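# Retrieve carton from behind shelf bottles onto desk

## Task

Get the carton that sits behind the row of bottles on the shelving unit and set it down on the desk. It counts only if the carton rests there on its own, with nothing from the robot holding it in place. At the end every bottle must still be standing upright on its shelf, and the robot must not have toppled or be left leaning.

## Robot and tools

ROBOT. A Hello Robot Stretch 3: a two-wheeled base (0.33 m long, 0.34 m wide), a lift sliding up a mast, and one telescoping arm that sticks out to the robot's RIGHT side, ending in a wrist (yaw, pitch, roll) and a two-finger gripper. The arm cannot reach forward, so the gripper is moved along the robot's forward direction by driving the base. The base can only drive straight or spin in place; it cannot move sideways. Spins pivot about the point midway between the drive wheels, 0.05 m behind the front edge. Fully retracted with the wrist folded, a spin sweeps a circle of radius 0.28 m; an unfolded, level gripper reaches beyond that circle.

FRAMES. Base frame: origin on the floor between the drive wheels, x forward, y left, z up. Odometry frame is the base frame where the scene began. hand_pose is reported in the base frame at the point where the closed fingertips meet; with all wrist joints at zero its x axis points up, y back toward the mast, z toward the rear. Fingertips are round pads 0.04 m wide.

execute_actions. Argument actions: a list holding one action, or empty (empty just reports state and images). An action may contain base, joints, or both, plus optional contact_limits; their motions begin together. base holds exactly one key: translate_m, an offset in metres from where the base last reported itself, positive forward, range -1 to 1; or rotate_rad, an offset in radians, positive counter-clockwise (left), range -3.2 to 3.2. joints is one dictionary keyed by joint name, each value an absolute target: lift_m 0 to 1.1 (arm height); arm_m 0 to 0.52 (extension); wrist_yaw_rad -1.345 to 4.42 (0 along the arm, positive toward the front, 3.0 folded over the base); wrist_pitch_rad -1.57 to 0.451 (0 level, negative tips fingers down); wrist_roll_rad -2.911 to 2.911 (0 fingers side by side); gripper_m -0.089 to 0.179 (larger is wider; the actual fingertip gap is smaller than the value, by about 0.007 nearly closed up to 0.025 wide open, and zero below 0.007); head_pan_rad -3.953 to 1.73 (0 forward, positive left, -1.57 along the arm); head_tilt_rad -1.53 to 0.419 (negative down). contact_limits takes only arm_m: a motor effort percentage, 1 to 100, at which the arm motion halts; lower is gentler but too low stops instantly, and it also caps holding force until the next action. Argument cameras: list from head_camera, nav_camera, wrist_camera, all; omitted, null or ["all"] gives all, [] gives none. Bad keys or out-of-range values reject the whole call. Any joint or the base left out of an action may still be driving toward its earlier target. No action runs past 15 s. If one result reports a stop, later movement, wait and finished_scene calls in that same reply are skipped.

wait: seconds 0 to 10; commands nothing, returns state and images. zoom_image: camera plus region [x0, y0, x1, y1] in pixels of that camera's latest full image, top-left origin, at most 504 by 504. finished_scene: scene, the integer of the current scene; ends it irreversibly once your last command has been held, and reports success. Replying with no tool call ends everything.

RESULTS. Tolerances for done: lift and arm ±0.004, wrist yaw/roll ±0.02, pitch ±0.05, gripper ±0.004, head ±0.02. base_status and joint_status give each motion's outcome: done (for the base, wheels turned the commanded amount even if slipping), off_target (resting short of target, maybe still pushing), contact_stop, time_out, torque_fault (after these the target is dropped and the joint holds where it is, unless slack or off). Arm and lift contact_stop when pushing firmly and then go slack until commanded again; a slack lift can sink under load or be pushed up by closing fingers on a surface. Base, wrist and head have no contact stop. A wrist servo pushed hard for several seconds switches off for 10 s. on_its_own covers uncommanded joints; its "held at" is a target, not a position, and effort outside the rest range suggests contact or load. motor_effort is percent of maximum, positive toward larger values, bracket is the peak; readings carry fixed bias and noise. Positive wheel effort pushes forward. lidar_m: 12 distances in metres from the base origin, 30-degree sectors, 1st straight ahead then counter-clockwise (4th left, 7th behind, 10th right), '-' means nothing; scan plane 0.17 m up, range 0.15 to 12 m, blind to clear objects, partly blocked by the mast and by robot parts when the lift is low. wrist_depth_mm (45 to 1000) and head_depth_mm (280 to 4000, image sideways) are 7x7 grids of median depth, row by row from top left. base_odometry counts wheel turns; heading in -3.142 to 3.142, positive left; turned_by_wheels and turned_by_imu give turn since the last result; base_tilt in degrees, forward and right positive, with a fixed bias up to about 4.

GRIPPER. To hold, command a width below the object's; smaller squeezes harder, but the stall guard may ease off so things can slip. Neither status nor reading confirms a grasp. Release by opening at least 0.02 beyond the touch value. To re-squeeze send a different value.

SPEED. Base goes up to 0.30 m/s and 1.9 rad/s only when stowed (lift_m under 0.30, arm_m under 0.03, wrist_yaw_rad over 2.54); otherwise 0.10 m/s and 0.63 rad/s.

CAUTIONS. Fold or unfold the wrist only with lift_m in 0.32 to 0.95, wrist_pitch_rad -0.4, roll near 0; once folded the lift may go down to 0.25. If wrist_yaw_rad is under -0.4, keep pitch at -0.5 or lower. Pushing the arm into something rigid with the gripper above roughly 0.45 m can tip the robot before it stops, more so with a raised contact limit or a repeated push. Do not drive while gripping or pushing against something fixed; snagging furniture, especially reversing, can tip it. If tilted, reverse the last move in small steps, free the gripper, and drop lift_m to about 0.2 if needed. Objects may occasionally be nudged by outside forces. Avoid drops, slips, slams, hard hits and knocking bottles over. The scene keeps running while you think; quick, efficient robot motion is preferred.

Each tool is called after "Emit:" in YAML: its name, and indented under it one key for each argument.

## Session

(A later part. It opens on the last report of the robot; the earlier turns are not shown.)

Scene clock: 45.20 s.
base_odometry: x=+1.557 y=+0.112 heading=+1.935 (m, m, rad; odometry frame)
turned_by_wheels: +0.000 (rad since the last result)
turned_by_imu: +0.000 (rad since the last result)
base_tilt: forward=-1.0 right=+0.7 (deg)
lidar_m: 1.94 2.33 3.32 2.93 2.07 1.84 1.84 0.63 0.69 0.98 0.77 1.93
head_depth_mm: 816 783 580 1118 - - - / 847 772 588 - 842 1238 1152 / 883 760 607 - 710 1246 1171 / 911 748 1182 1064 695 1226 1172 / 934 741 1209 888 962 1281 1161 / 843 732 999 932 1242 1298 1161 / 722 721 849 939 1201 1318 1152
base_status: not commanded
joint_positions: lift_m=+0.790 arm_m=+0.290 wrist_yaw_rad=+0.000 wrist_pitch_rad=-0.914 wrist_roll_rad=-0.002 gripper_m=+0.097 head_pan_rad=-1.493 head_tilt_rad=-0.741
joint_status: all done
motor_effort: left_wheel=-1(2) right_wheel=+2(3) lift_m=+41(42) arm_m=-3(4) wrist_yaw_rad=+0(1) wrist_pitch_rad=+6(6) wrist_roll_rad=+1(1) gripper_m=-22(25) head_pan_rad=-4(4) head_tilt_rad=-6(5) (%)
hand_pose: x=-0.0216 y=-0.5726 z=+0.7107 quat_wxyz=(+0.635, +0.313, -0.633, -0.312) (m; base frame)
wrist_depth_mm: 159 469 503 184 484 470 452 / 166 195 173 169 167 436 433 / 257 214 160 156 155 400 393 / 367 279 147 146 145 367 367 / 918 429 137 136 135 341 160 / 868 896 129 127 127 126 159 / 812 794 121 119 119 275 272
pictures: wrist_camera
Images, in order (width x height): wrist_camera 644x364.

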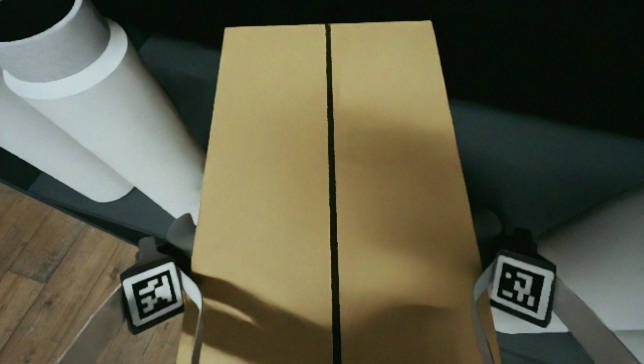

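Emit:
execute_actions:
  actions:
    - {"joints": {"lift_m": 0.80, "arm_m": 0.03}}
  cameras: ["head_camera"]

Emit:
execute_actions:
  actions:
    - {"base": {"rotate_rad": 1.36}, "joints": {"head_pan_rad": 0.07, "head_tilt_rad": -0.35}}
  cameras: ["head_camera", "wrist_camera"]

Emit:
execute_actions:
  actions:
    - {"base": {"translate_m": 1.0}}
  cameras: ["head_camera"]

Scene clock: 48.70 s.
base_odometry: x=+1.557 y=+0.112 heading=+1.935 (m, m, rad; odometry frame)
turned_by_wheels: +0.000 (rad since the last result)
turned_by_imu: +0.001 (rad since the last result)
base_tilt: forward=-1.0 right=+0.7 (deg)
lidar_m: 1.93 2.33 3.33 2.93 2.06 1.84 1.85 0.63 0.68 0.97 0.77 1.93
head_depth_mm: 818 779 592 1103 912 836 - / 848 771 610 1130 823 864 - / 876 760 631 1122 929 601 - / 918 750 1182 1109 923 564 - / 931 742 1217 894 966 1282 1128 / 836 734 995 934 1236 1299 1157 / 721 723 847 938 1195 1326 1152
base_status: not commanded
joint_positions: lift_m=+0.800 arm_m=+0.030 wrist_yaw_rad=+0.000 wrist_pitch_rad=-0.915 wrist_roll_rad=-0.002 gripper_m=+0.097 head_pan_rad=-1.493 head_tilt_rad=-0.741
joint_status: all done
motor_effort: left_wheel=-2(1) right_wheel=+2(2) lift_m=+41(43) arm_m=-4(3) wrist_yaw_rad=+1(0) wrist_pitch_rad=+6(6) wrist_roll_rad=+1(1) gripper_m=-21(22) head_pan_rad=-3(3) head_tilt_rad=-6(5) (%)
hand_pose: x=-0.0216 y=-0.3124 z=+0.7206 quat_wxyz=(+0.635, +0.313, -0.633, -0.312) (m; base frame)
wrist_depth_mm: - 497 430 183 338 328 296 / - 604 173 169 167 431 345 / - - 160 156 154 421 401 / - 987 147 146 145 875 506 / 906 927 137 135 134 697 604 / 862 879 128 128 127 126 855 / 824 802 121 120 119 792 777
pictures: head_camera (sideways: a quarter turn clockwise sets it upright)
Images, in order (width x height): head_camera 896x504.

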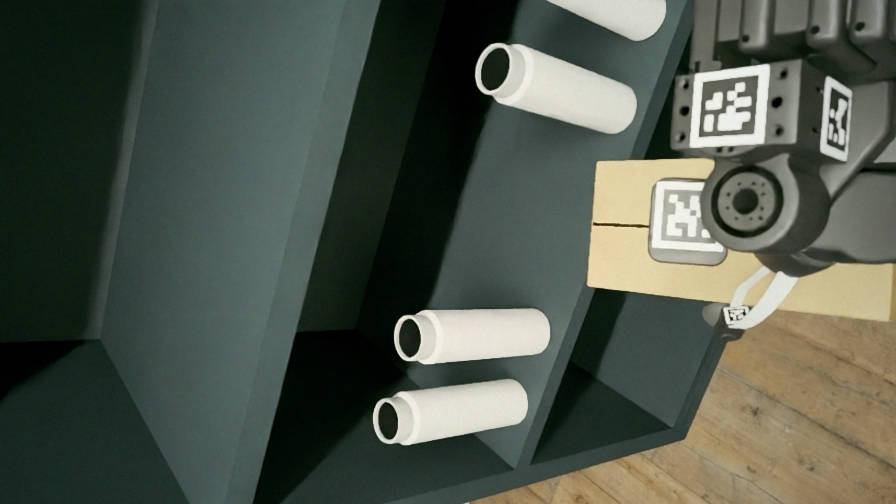

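Scene clock: 51.80 s.
base_odometry: x=+1.557 y=+0.112 heading=-2.989 (m, m, rad; odometry frame)
turned_by_wheels: +1.360 (rad since the last result)
turned_by_imu: +1.342 (rad since the last result)
base_tilt: forward=-1.0 right=+0.6 (deg)
lidar_m: 3.46 1.97 1.87 1.84 1.31 0.63 1.00 0.77 1.64 1.93 2.08 3.06
head_depth_mm: 3207 3331 3549 3676 2472 1856 1475 / 3115 3391 3452 3683 2505 1848 1476 / 3214 3335 3543 3697 2432 1826 1468 / 3266 3484 3580 3677 2424 1842 1458 / 3264 3488 3695 3547 2421 1825 1457 / 3308 3585 3818 3561 2387 1802 1448 / 3359 3619 3789 3517 2377 1793 1444
base_status: done
joint_positions: lift_m=+0.800 arm_m=+0.030 wrist_yaw_rad=+0.000 wrist_pitch_rad=-0.915 wrist_roll_rad=-0.002 gripper_m=+0.097 head_pan_rad=+0.063 head_tilt_rad=-0.359
joint_status: all done
motor_effort: left_wheel=-2(5) right_wheel=+3(8) lift_m=+41(41) arm_m=-4(4) wrist_yaw_rad=+0(1) wrist_pitch_rad=+6(6) wrist_roll_rad=+1(1) gripper_m=-22(22) head_pan_rad=+4(47) head_tilt_rad=+5(32) (%)
hand_pose: x=-0.0216 y=-0.3124 z=+0.7206 quat_wxyz=(+0.635, +0.313, -0.633, -0.312) (m; base frame)
wrist_depth_mm: - - - 184 - - - / - - 173 170 168 - - / - - 160 156 155 - - / - 999 148 146 144 957 - / 969 941 135 135 135 921 776 / 870 860 129 127 127 126 772 / 807 809 121 120 119 742 734
pictures: head_camera (sideways: a quarter turn clockwise sets it upright), wrist_camera
Images, in order (width x height): head_camera 896x504, wrist_camera 644x364.

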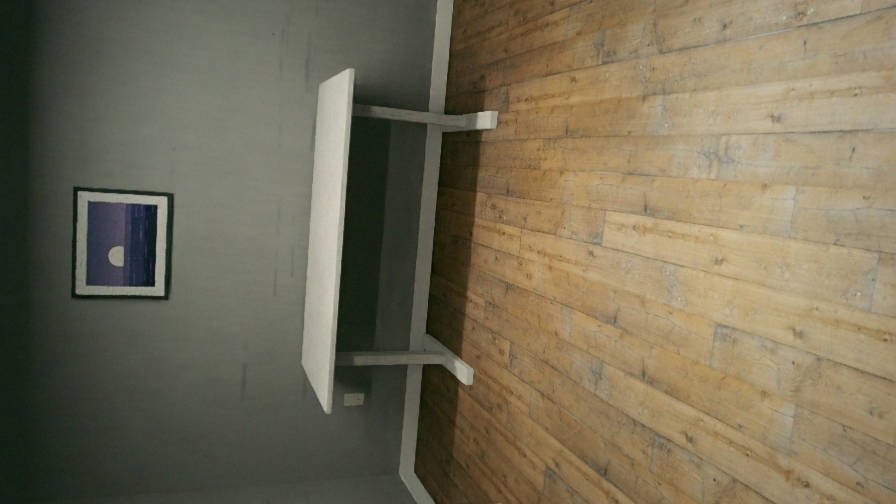

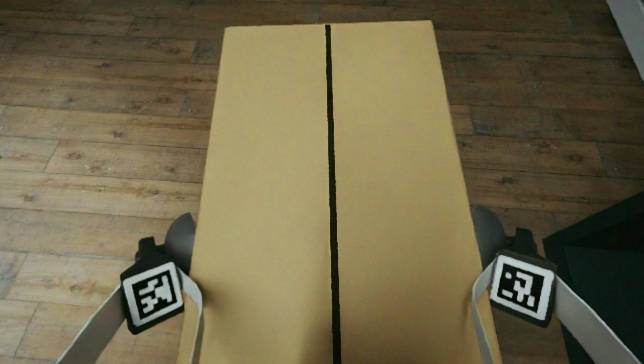

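Scene clock: 63.30 s.
base_odometry: x=+0.569 y=-0.040 heading=-2.989 (m, m, rad; odometry frame)
turned_by_wheels: +0.000 (rad since the last result)
turned_by_imu: +0.009 (rad since the last result)
base_tilt: forward=-0.9 right=+0.7 (deg)
lidar_m: 2.36 2.04 1.37 1.73 1.86 1.56 1.56 1.67 2.07 2.05 2.20 2.35
head_depth_mm: 2302 2387 2547 2367 2487 1861 1477 / 2321 2459 2571 2792 2460 1863 1479 / 2315 2514 2605 2818 2441 1833 1476 / 2354 2534 2613 2899 2447 1823 1455 / 2406 2569 2718 2939 2407 1808 1453 / 2417 2632 2760 2934 2392 1823 1439 / 2505 2606 2818 3021 2378 1791 1442
base_status: done
joint_positions: lift_m=+0.800 arm_m=+0.030 wrist_yaw_rad=+0.000 wrist_pitch_rad=-0.915 wrist_roll_rad=-0.002 gripper_m=+0.097 head_pan_rad=+0.063 head_tilt_rad=-0.359
joint_status: not commanded
motor_effort: left_wheel=-2(3) right_wheel=+2(9) lift_m=+41(41) arm_m=-4(4) wrist_yaw_rad=+1(0) wrist_pitch_rad=+6(6) wrist_roll_rad=+1(1) gripper_m=-22(21) head_pan_rad=+5(4) head_tilt_rad=+5(5) (%)
hand_pose: x=-0.0216 y=-0.3124 z=+0.7206 quat_wxyz=(+0.635, +0.313, -0.633, -0.312) (m; base frame)
wrist_depth_mm: - - - 185 - - - / - - 172 169 167 - - / - - 160 156 154 - - / - - 147 146 144 987 936 / 951 973 136 136 135 902 900 / 840 897 129 127 126 126 848 / 832 788 121 120 120 763 784
pictures: head_camera (sideways: a quarter turn clockwise sets it upright)
Images, in order (width x height): head_camera 896x504.

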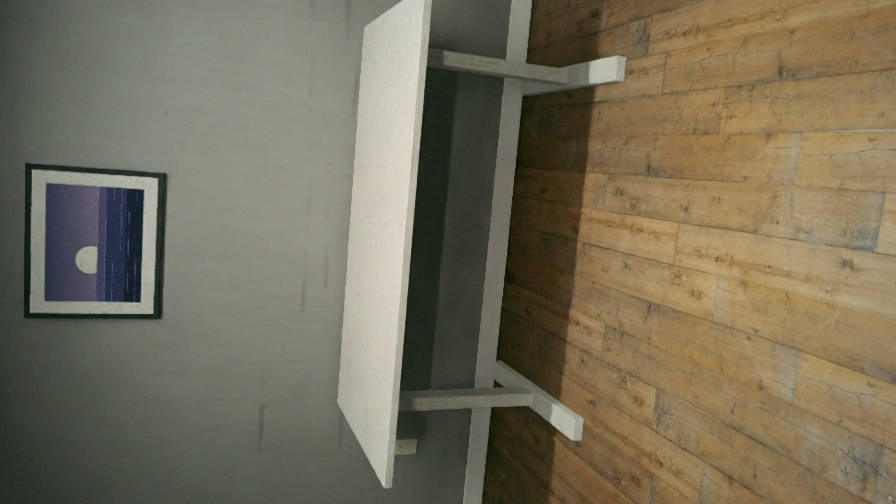

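Emit:
execute_actions:
  actions:
    - {"base": {"translate_m": 1.0}, "joints": {"lift_m": 1.0, "head_tilt_rad": -0.6, "arm_m": 0.2}}
  cameras: ["head_camera"]

Scene clock: 74.47 s.
base_odometry: x=-0.419 y=-0.193 heading=-2.989 (m, m, rad; odometry frame)
turned_by_wheels: +0.000 (rad since the last result)
turned_by_imu: +0.008 (rad since the last result)
base_tilt: forward=-0.9 right=+0.6 (deg)
lidar_m: 1.78 1.51 1.33 1.21 1.42 2.63 2.53 2.75 2.19 2.14 2.26 1.40
head_depth_mm: 1436 1582 1477 1194 1824 1490 1263 / 1457 1612 1462 1189 1823 1489 1264 / 1485 1631 1435 2012 1799 1484 1251 / 1495 1664 1419 2059 1789 1470 1247 / 1521 1680 1408 2098 1768 1479 1240 / 1557 1712 1395 2105 1778 1448 1232 / 1582 1740 1364 1730 1760 1445 1224
base_status: done
joint_positions: lift_m=+1.000 arm_m=+0.200 wrist_yaw_rad=+0.000 wrist_pitch_rad=-0.915 wrist_roll_rad=-0.002 gripper_m=+0.097 head_pan_rad=+0.063 head_tilt_rad=-0.593
joint_status: all done
motor_effort: left_wheel=-2(3) right_wheel=+3(8) lift_m=+40(42) arm_m=+4(4) wrist_yaw_rad=+1(0) wrist_pitch_rad=+6(6) wrist_roll_rad=+1(1) gripper_m=-22(21) head_pan_rad=+4(4) head_tilt_rad=-5(26) (%)
hand_pose: x=-0.0216 y=-0.4817 z=+0.9205 quat_wxyz=(+0.635, +0.313, -0.633, -0.312) (m; base frame)
wrist_depth_mm: - - - 184 - - - / - - 175 169 169 - - / - - 160 156 154 - - / - - 147 146 144 - - / - - 137 136 136 - - / - - 128 127 127 125 - / - 980 121 120 120 923 985
pictures: head_camera (sideways: a quarter turn clockwise sets it upright)
Images, in order (width x height): head_camera 896x504.

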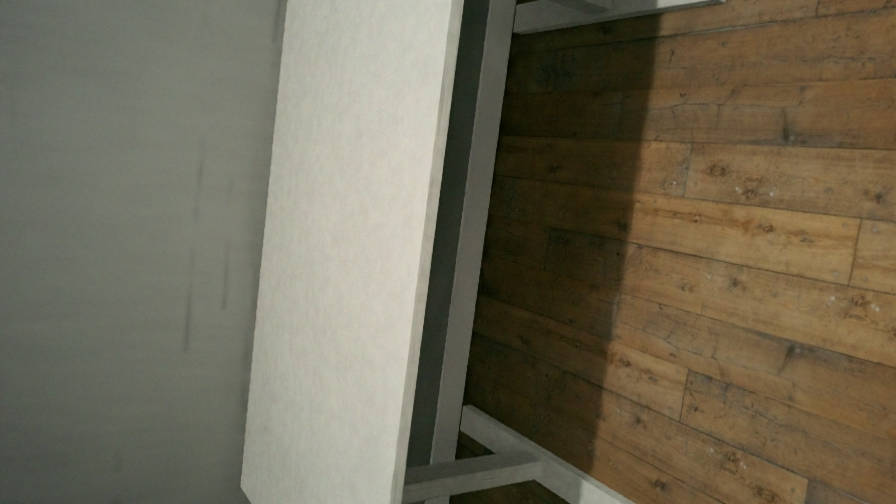

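Emit:
execute_actions:
  actions:
    - {"base": {"translate_m": 0.42}, "joints": {"lift_m": 1.01, "head_pan_rad": -1.2, "head_tilt_rad": -0.7, "arm_m": 0.40}}
  cameras: []

Emit:
execute_actions:
  actions:
    - {"base": {"rotate_rad": 1.47}, "joints": {"arm_m": 0.515, "head_pan_rad": -1.45}}
  cameras: ["head_camera", "wrist_camera"]

Scene clock: 79.80 s.
base_odometry: x=-0.835 y=-0.257 heading=-2.989 (m, m, rad; odometry frame)
turned_by_wheels: +0.000 (rad since the last result)
turned_by_imu: +0.003 (rad since the last result)
base_tilt: forward=-0.9 right=+0.7 (deg)
lidar_m: 1.36 1.14 1.16 1.16 1.69 2.55 2.95 2.82 2.24 2.19 1.73 1.05
head_depth_mm: 1844 2027 694 608 1534 1401 1196 / 1921 2121 2359 1946 1609 1391 1199 / 2040 2231 2446 2016 1636 1391 1200 / 2128 2362 2543 2018 1628 1371 1185 / 2122 2379 2480 1973 1621 1373 1180 / 1863 2059 2278 1911 1604 1350 1180 / 1640 1783 1917 955 1597 1352 1181
base_status: done
joint_positions: lift_m=+1.010 arm_m=+0.400 wrist_yaw_rad=+0.000 wrist_pitch_rad=-0.915 wrist_roll_rad=-0.002 gripper_m=+0.097 head_pan_rad=-1.193 head_tilt_rad=-0.691
joint_status: all done
motor_effort: left_wheel=-2(3) right_wheel=+2(9) lift_m=+41(41) arm_m=+4(4) wrist_yaw_rad=+1(0) wrist_pitch_rad=+6(6) wrist_roll_rad=+1(1) gripper_m=-21(22) head_pan_rad=-4(45) head_tilt_rad=-5(18) (%)
hand_pose: x=-0.0216 y=-0.6817 z=+0.9305 quat_wxyz=(+0.635, +0.313, -0.633, -0.313) (m; base frame)
wrist_depth_mm: - - - 183 - - - / - - 173 169 168 - - / - - 159 156 155 - - / - - 147 145 144 - - / - - 137 136 135 - - / - - 128 127 127 126 - / 976 946 121 120 119 954 959
pictures: none
No camera images: the call's "cameras" was empty. Leave "cameras" out to get every camera's image.

Scene clock: 83.07 s.
base_odometry: x=-0.835 y=-0.257 heading=-1.519 (m, m, rad; odometry frame)
turned_by_wheels: +1.470 (rad since the last result)
turned_by_imu: +1.450 (rad since the last result)
base_tilt: forward=-0.9 right=+0.7 (deg)
lidar_m: 1.16 1.23 2.26 2.95 3.08 2.28 2.19 1.90 1.04 1.36 1.14 1.62
head_depth_mm: - 1264 1186 909 804 1395 1207 / - 1264 1046 878 800 1390 1197 / 1127 1238 725 803 1519 1386 1196 / 1147 1298 1107 862 1514 1367 1194 / 1169 1315 1139 885 1539 1371 1184 / 1189 1332 1129 878 1549 1370 1186 / 1197 1343 1123 872 1555 1355 1174
base_status: done
joint_positions: lift_m=+1.010 arm_m=+0.515 wrist_yaw_rad=+0.000 wrist_pitch_rad=-0.915 wrist_roll_rad=-0.002 gripper_m=+0.097 head_pan_rad=-1.443 head_tilt_rad=-0.692
joint_status: all done
motor_effort: left_wheel=-1(8) right_wheel=+2(11) lift_m=+41(41) arm_m=+4(4) wrist_yaw_rad=+1(1) wrist_pitch_rad=+6(6) wrist_roll_rad=+1(1) gripper_m=-22(22) head_pan_rad=-3(26) head_tilt_rad=-5(5) (%)
hand_pose: x=-0.0216 y=-0.7968 z=+0.9305 quat_wxyz=(+0.635, +0.313, -0.633, -0.313) (m; base frame)
wrist_depth_mm: 549 548 549 185 517 531 524 / 503 501 173 169 168 473 473 / 462 452 161 156 154 441 434 / 425 419 146 145 144 410 401 / 394 390 137 136 135 374 377 / 361 363 128 127 126 126 351 / 338 334 121 120 119 323 324
pictures: head_camera (sideways: a quarter turn clockwise sets it upright), wrist_camera
Images, in order (width x height): head_camera 896x504, wrist_camera 644x364.

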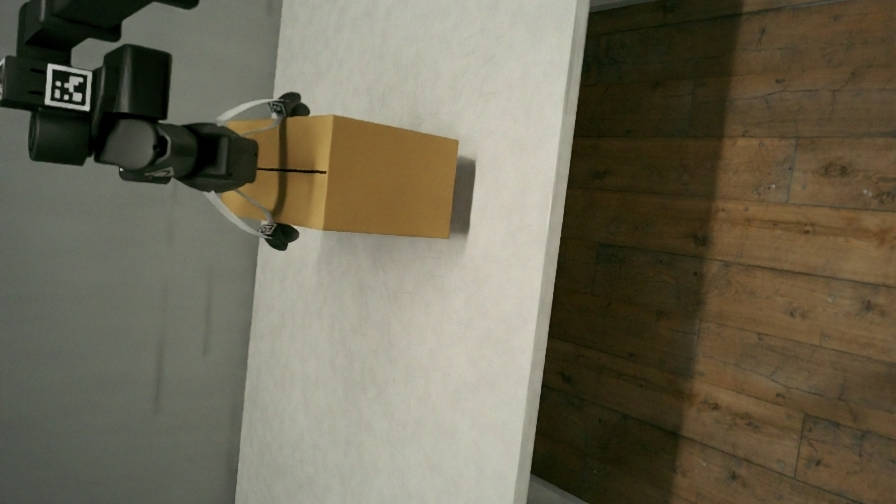

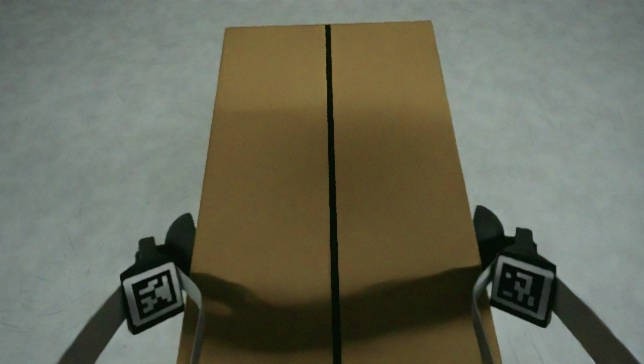

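Emit:
execute_actions:
  actions:
    - {"joints": {"lift_m": 0.954}}
  cameras: ["head_camera"]

Scene clock: 84.47 s.
base_odometry: x=-0.835 y=-0.257 heading=-1.519 (m, m, rad; odometry frame)
turned_by_wheels: +0.000 (rad since the last result)
turned_by_imu: +0.000 (rad since the last result)
base_tilt: forward=-0.9 right=+0.7 (deg)
lidar_m: 1.16 1.23 2.26 2.95 3.09 2.29 2.19 1.89 1.04 1.36 1.13 1.61
head_depth_mm: 1097 - 1135 908 802 1399 1213 / 1110 - 1132 878 802 1396 1200 / 1143 1261 762 800 1529 1386 1199 / 1157 1297 1109 838 1519 1385 1189 / 1165 1312 1142 887 1549 1372 1181 / 1179 1333 1134 878 1533 1369 1182 / 1198 1346 1124 875 1560 1366 1174
base_status: not commanded
joint_positions: lift_m=+0.954 arm_m=+0.515 wrist_yaw_rad=+0.000 wrist_pitch_rad=-0.895 wrist_roll_rad=-0.002 gripper_m=+0.097 head_pan_rad=-1.443 head_tilt_rad=-0.692
joint_status: all done
motor_effort: left_wheel=-2(1) right_wheel=+2(2) lift_m=+23(39) arm_m=+3(4) wrist_yaw_rad=+0(0) wrist_pitch_rad=-2(6) wrist_roll_rad=+1(1) gripper_m=-22(22) head_pan_rad=-3(3) head_tilt_rad=-6(5) (%)
hand_pose: x=-0.0216 y=-0.8012 z=+0.8781 quat_wxyz=(+0.638, +0.306, -0.636, -0.306) (m; base frame)
wrist_depth_mm: 496 492 485 468 473 470 465 / 442 437 186 177 180 425 412 / 403 393 166 161 160 385 376 / 366 367 151 148 147 348 347 / 335 339 138 137 135 322 322 / 313 314 128 127 127 126 301 / 290 284 120 119 118 271 277
pictures: head_camera (sideways: a quarter turn clockwise sets it upright)
Images, in order (width x height): head_camera 896x504.

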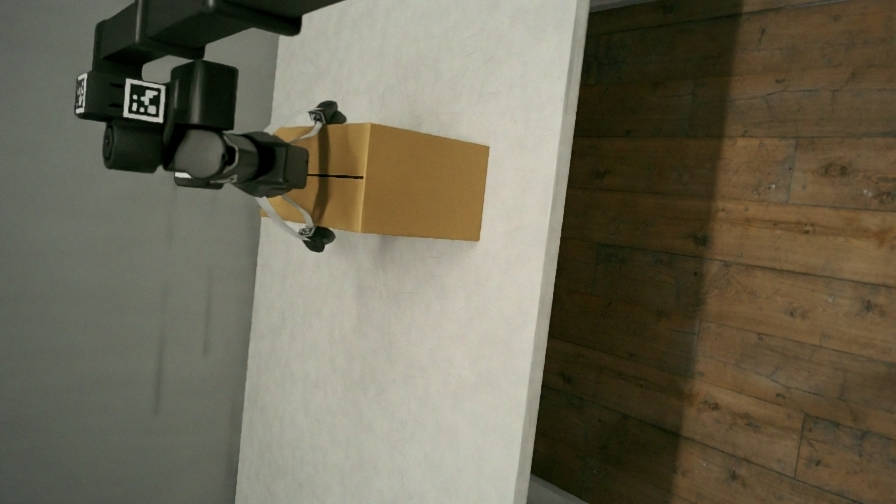

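Emit:
execute_actions:
  actions:
    - {"joints": {"gripper_m": 0.175, "head_pan_rad": 1.72, "head_tilt_rad": -0.2}}
  cameras: ["head_camera", "wrist_camera"]

Emit:
execute_actions:
  actions:
    - {"joints": {"lift_m": 1.0}}
  cameras: ["wrist_camera"]

Scene clock: 86.70 s.
base_odometry: x=-0.835 y=-0.257 heading=-1.519 (m, m, rad; odometry frame)
turned_by_wheels: +0.000 (rad since the last result)
turned_by_imu: +0.000 (rad since the last result)
base_tilt: forward=-0.9 right=+0.7 (deg)
lidar_m: 1.16 1.23 2.26 2.95 3.08 2.28 2.19 1.90 1.04 1.36 1.14 1.61
head_depth_mm: 2960 3033 3171 3262 3353 2268 1717 / 2983 3084 3239 3340 3285 2243 1709 / 3058 3053 3195 3313 3092 2260 1696 / 3079 3196 3266 3354 3057 2237 1687 / 3084 3116 3264 3300 3124 2200 1679 / 3130 3303 3407 3470 3236 2184 - / 3190 3275 3459 3522 3160 2178 -
base_status: not commanded
joint_positions: lift_m=+0.954 arm_m=+0.515 wrist_yaw_rad=+0.000 wrist_pitch_rad=-0.907 wrist_roll_rad=-0.002 gripper_m=+0.175 head_pan_rad=+1.713 head_tilt_rad=-0.211
joint_status: all done
motor_effort: left_wheel=-1(1) right_wheel=+2(2) lift_m=+25(26) arm_m=+3(3) wrist_yaw_rad=+0(1) wrist_pitch_rad=+3(3) wrist_roll_rad=+1(1) gripper_m=+0(97) head_pan_rad=+5(45) head_tilt_rad=+6(36) (%)
hand_pose: x=-0.0216 y=-0.7986 z=+0.8763 quat_wxyz=(+0.636, +0.310, -0.634, -0.310) (m; base frame)
wrist_depth_mm: 480 479 466 468 463 452 449 / 429 432 185 178 178 414 412 / 393 391 165 163 160 373 372 / 361 357 151 148 146 343 343 / 334 331 137 137 136 317 320 / 309 305 128 127 126 288 - / 286 284 120 119 118 270 270
pictures: head_camera (sideways: a quarter turn clockwise sets it upright), wrist_camera
Images, in order (width x height): head_camera 896x504, wrist_camera 644x364.

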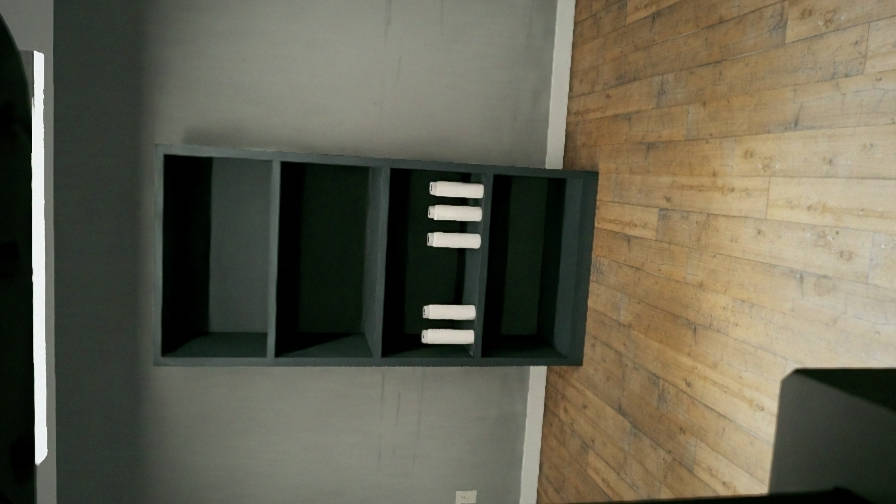

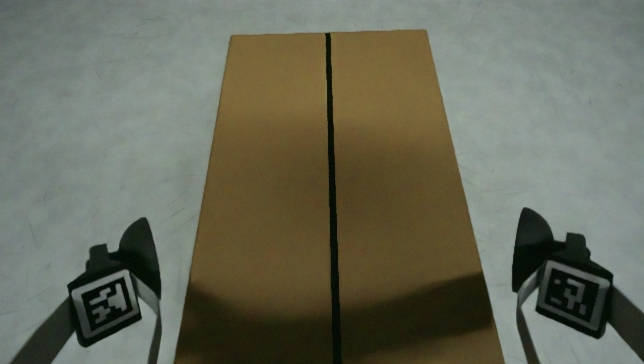

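Scene clock: 87.93 s.
base_odometry: x=-0.835 y=-0.257 heading=-1.519 (m, m, rad; odometry frame)
turned_by_wheels: +0.000 (rad since the last result)
turned_by_imu: +0.000 (rad since the last result)
base_tilt: forward=-0.9 right=+0.7 (deg)
lidar_m: 1.16 1.23 2.26 2.96 3.09 2.29 2.19 1.90 1.04 1.36 1.14 1.61
head_depth_mm: 2953 3057 3156 3323 3351 2257 1705 / 2991 3038 3182 3348 3349 2270 1711 / 3050 3061 3225 3263 3123 2235 1692 / 3044 3135 3253 3366 3069 2218 1691 / 3109 3131 3268 3302 3092 2228 1687 / 3120 3234 3327 3519 3408 - - / 3143 3232 3432 3527 3657 - -
base_status: not commanded
joint_positions: lift_m=+1.000 arm_m=+0.515 wrist_yaw_rad=+0.000 wrist_pitch_rad=-0.908 wrist_roll_rad=-0.002 gripper_m=+0.175 head_pan_rad=+1.713 head_tilt_rad=-0.211
joint_status: all done
motor_effort: left_wheel=-1(2) right_wheel=+2(2) lift_m=+40(42) arm_m=+3(3) wrist_yaw_rad=+1(0) wrist_pitch_rad=+3(3) wrist_roll_rad=+1(1) gripper_m=+0(0) head_pan_rad=+4(5) head_tilt_rad=+5(6) (%)
hand_pose: x=-0.0216 y=-0.7984 z=+0.9216 quat_wxyz=(+0.636, +0.311, -0.634, -0.310) (m; base frame)
wrist_depth_mm: 551 547 539 541 530 532 509 / 492 491 486 480 479 471 461 / 459 445 432 218 222 428 428 / 410 407 387 199 200 386 390 / 377 384 190 183 184 364 365 / 353 345 176 170 171 342 - / 328 328 163 159 158 316 312
pictures: wrist_camera
Images, in order (width x height): wrist_camera 644x364.

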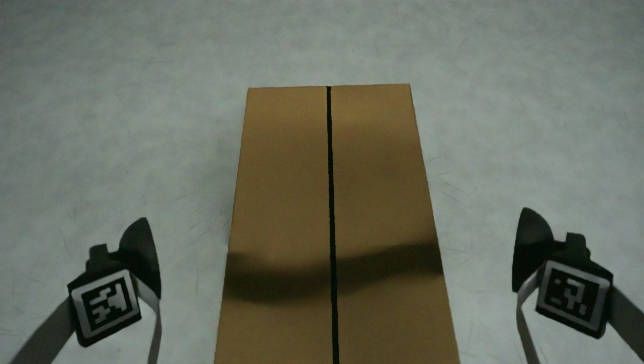

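Emit:
finished_scene:
  scene: 2

The scene is finished: the task was done.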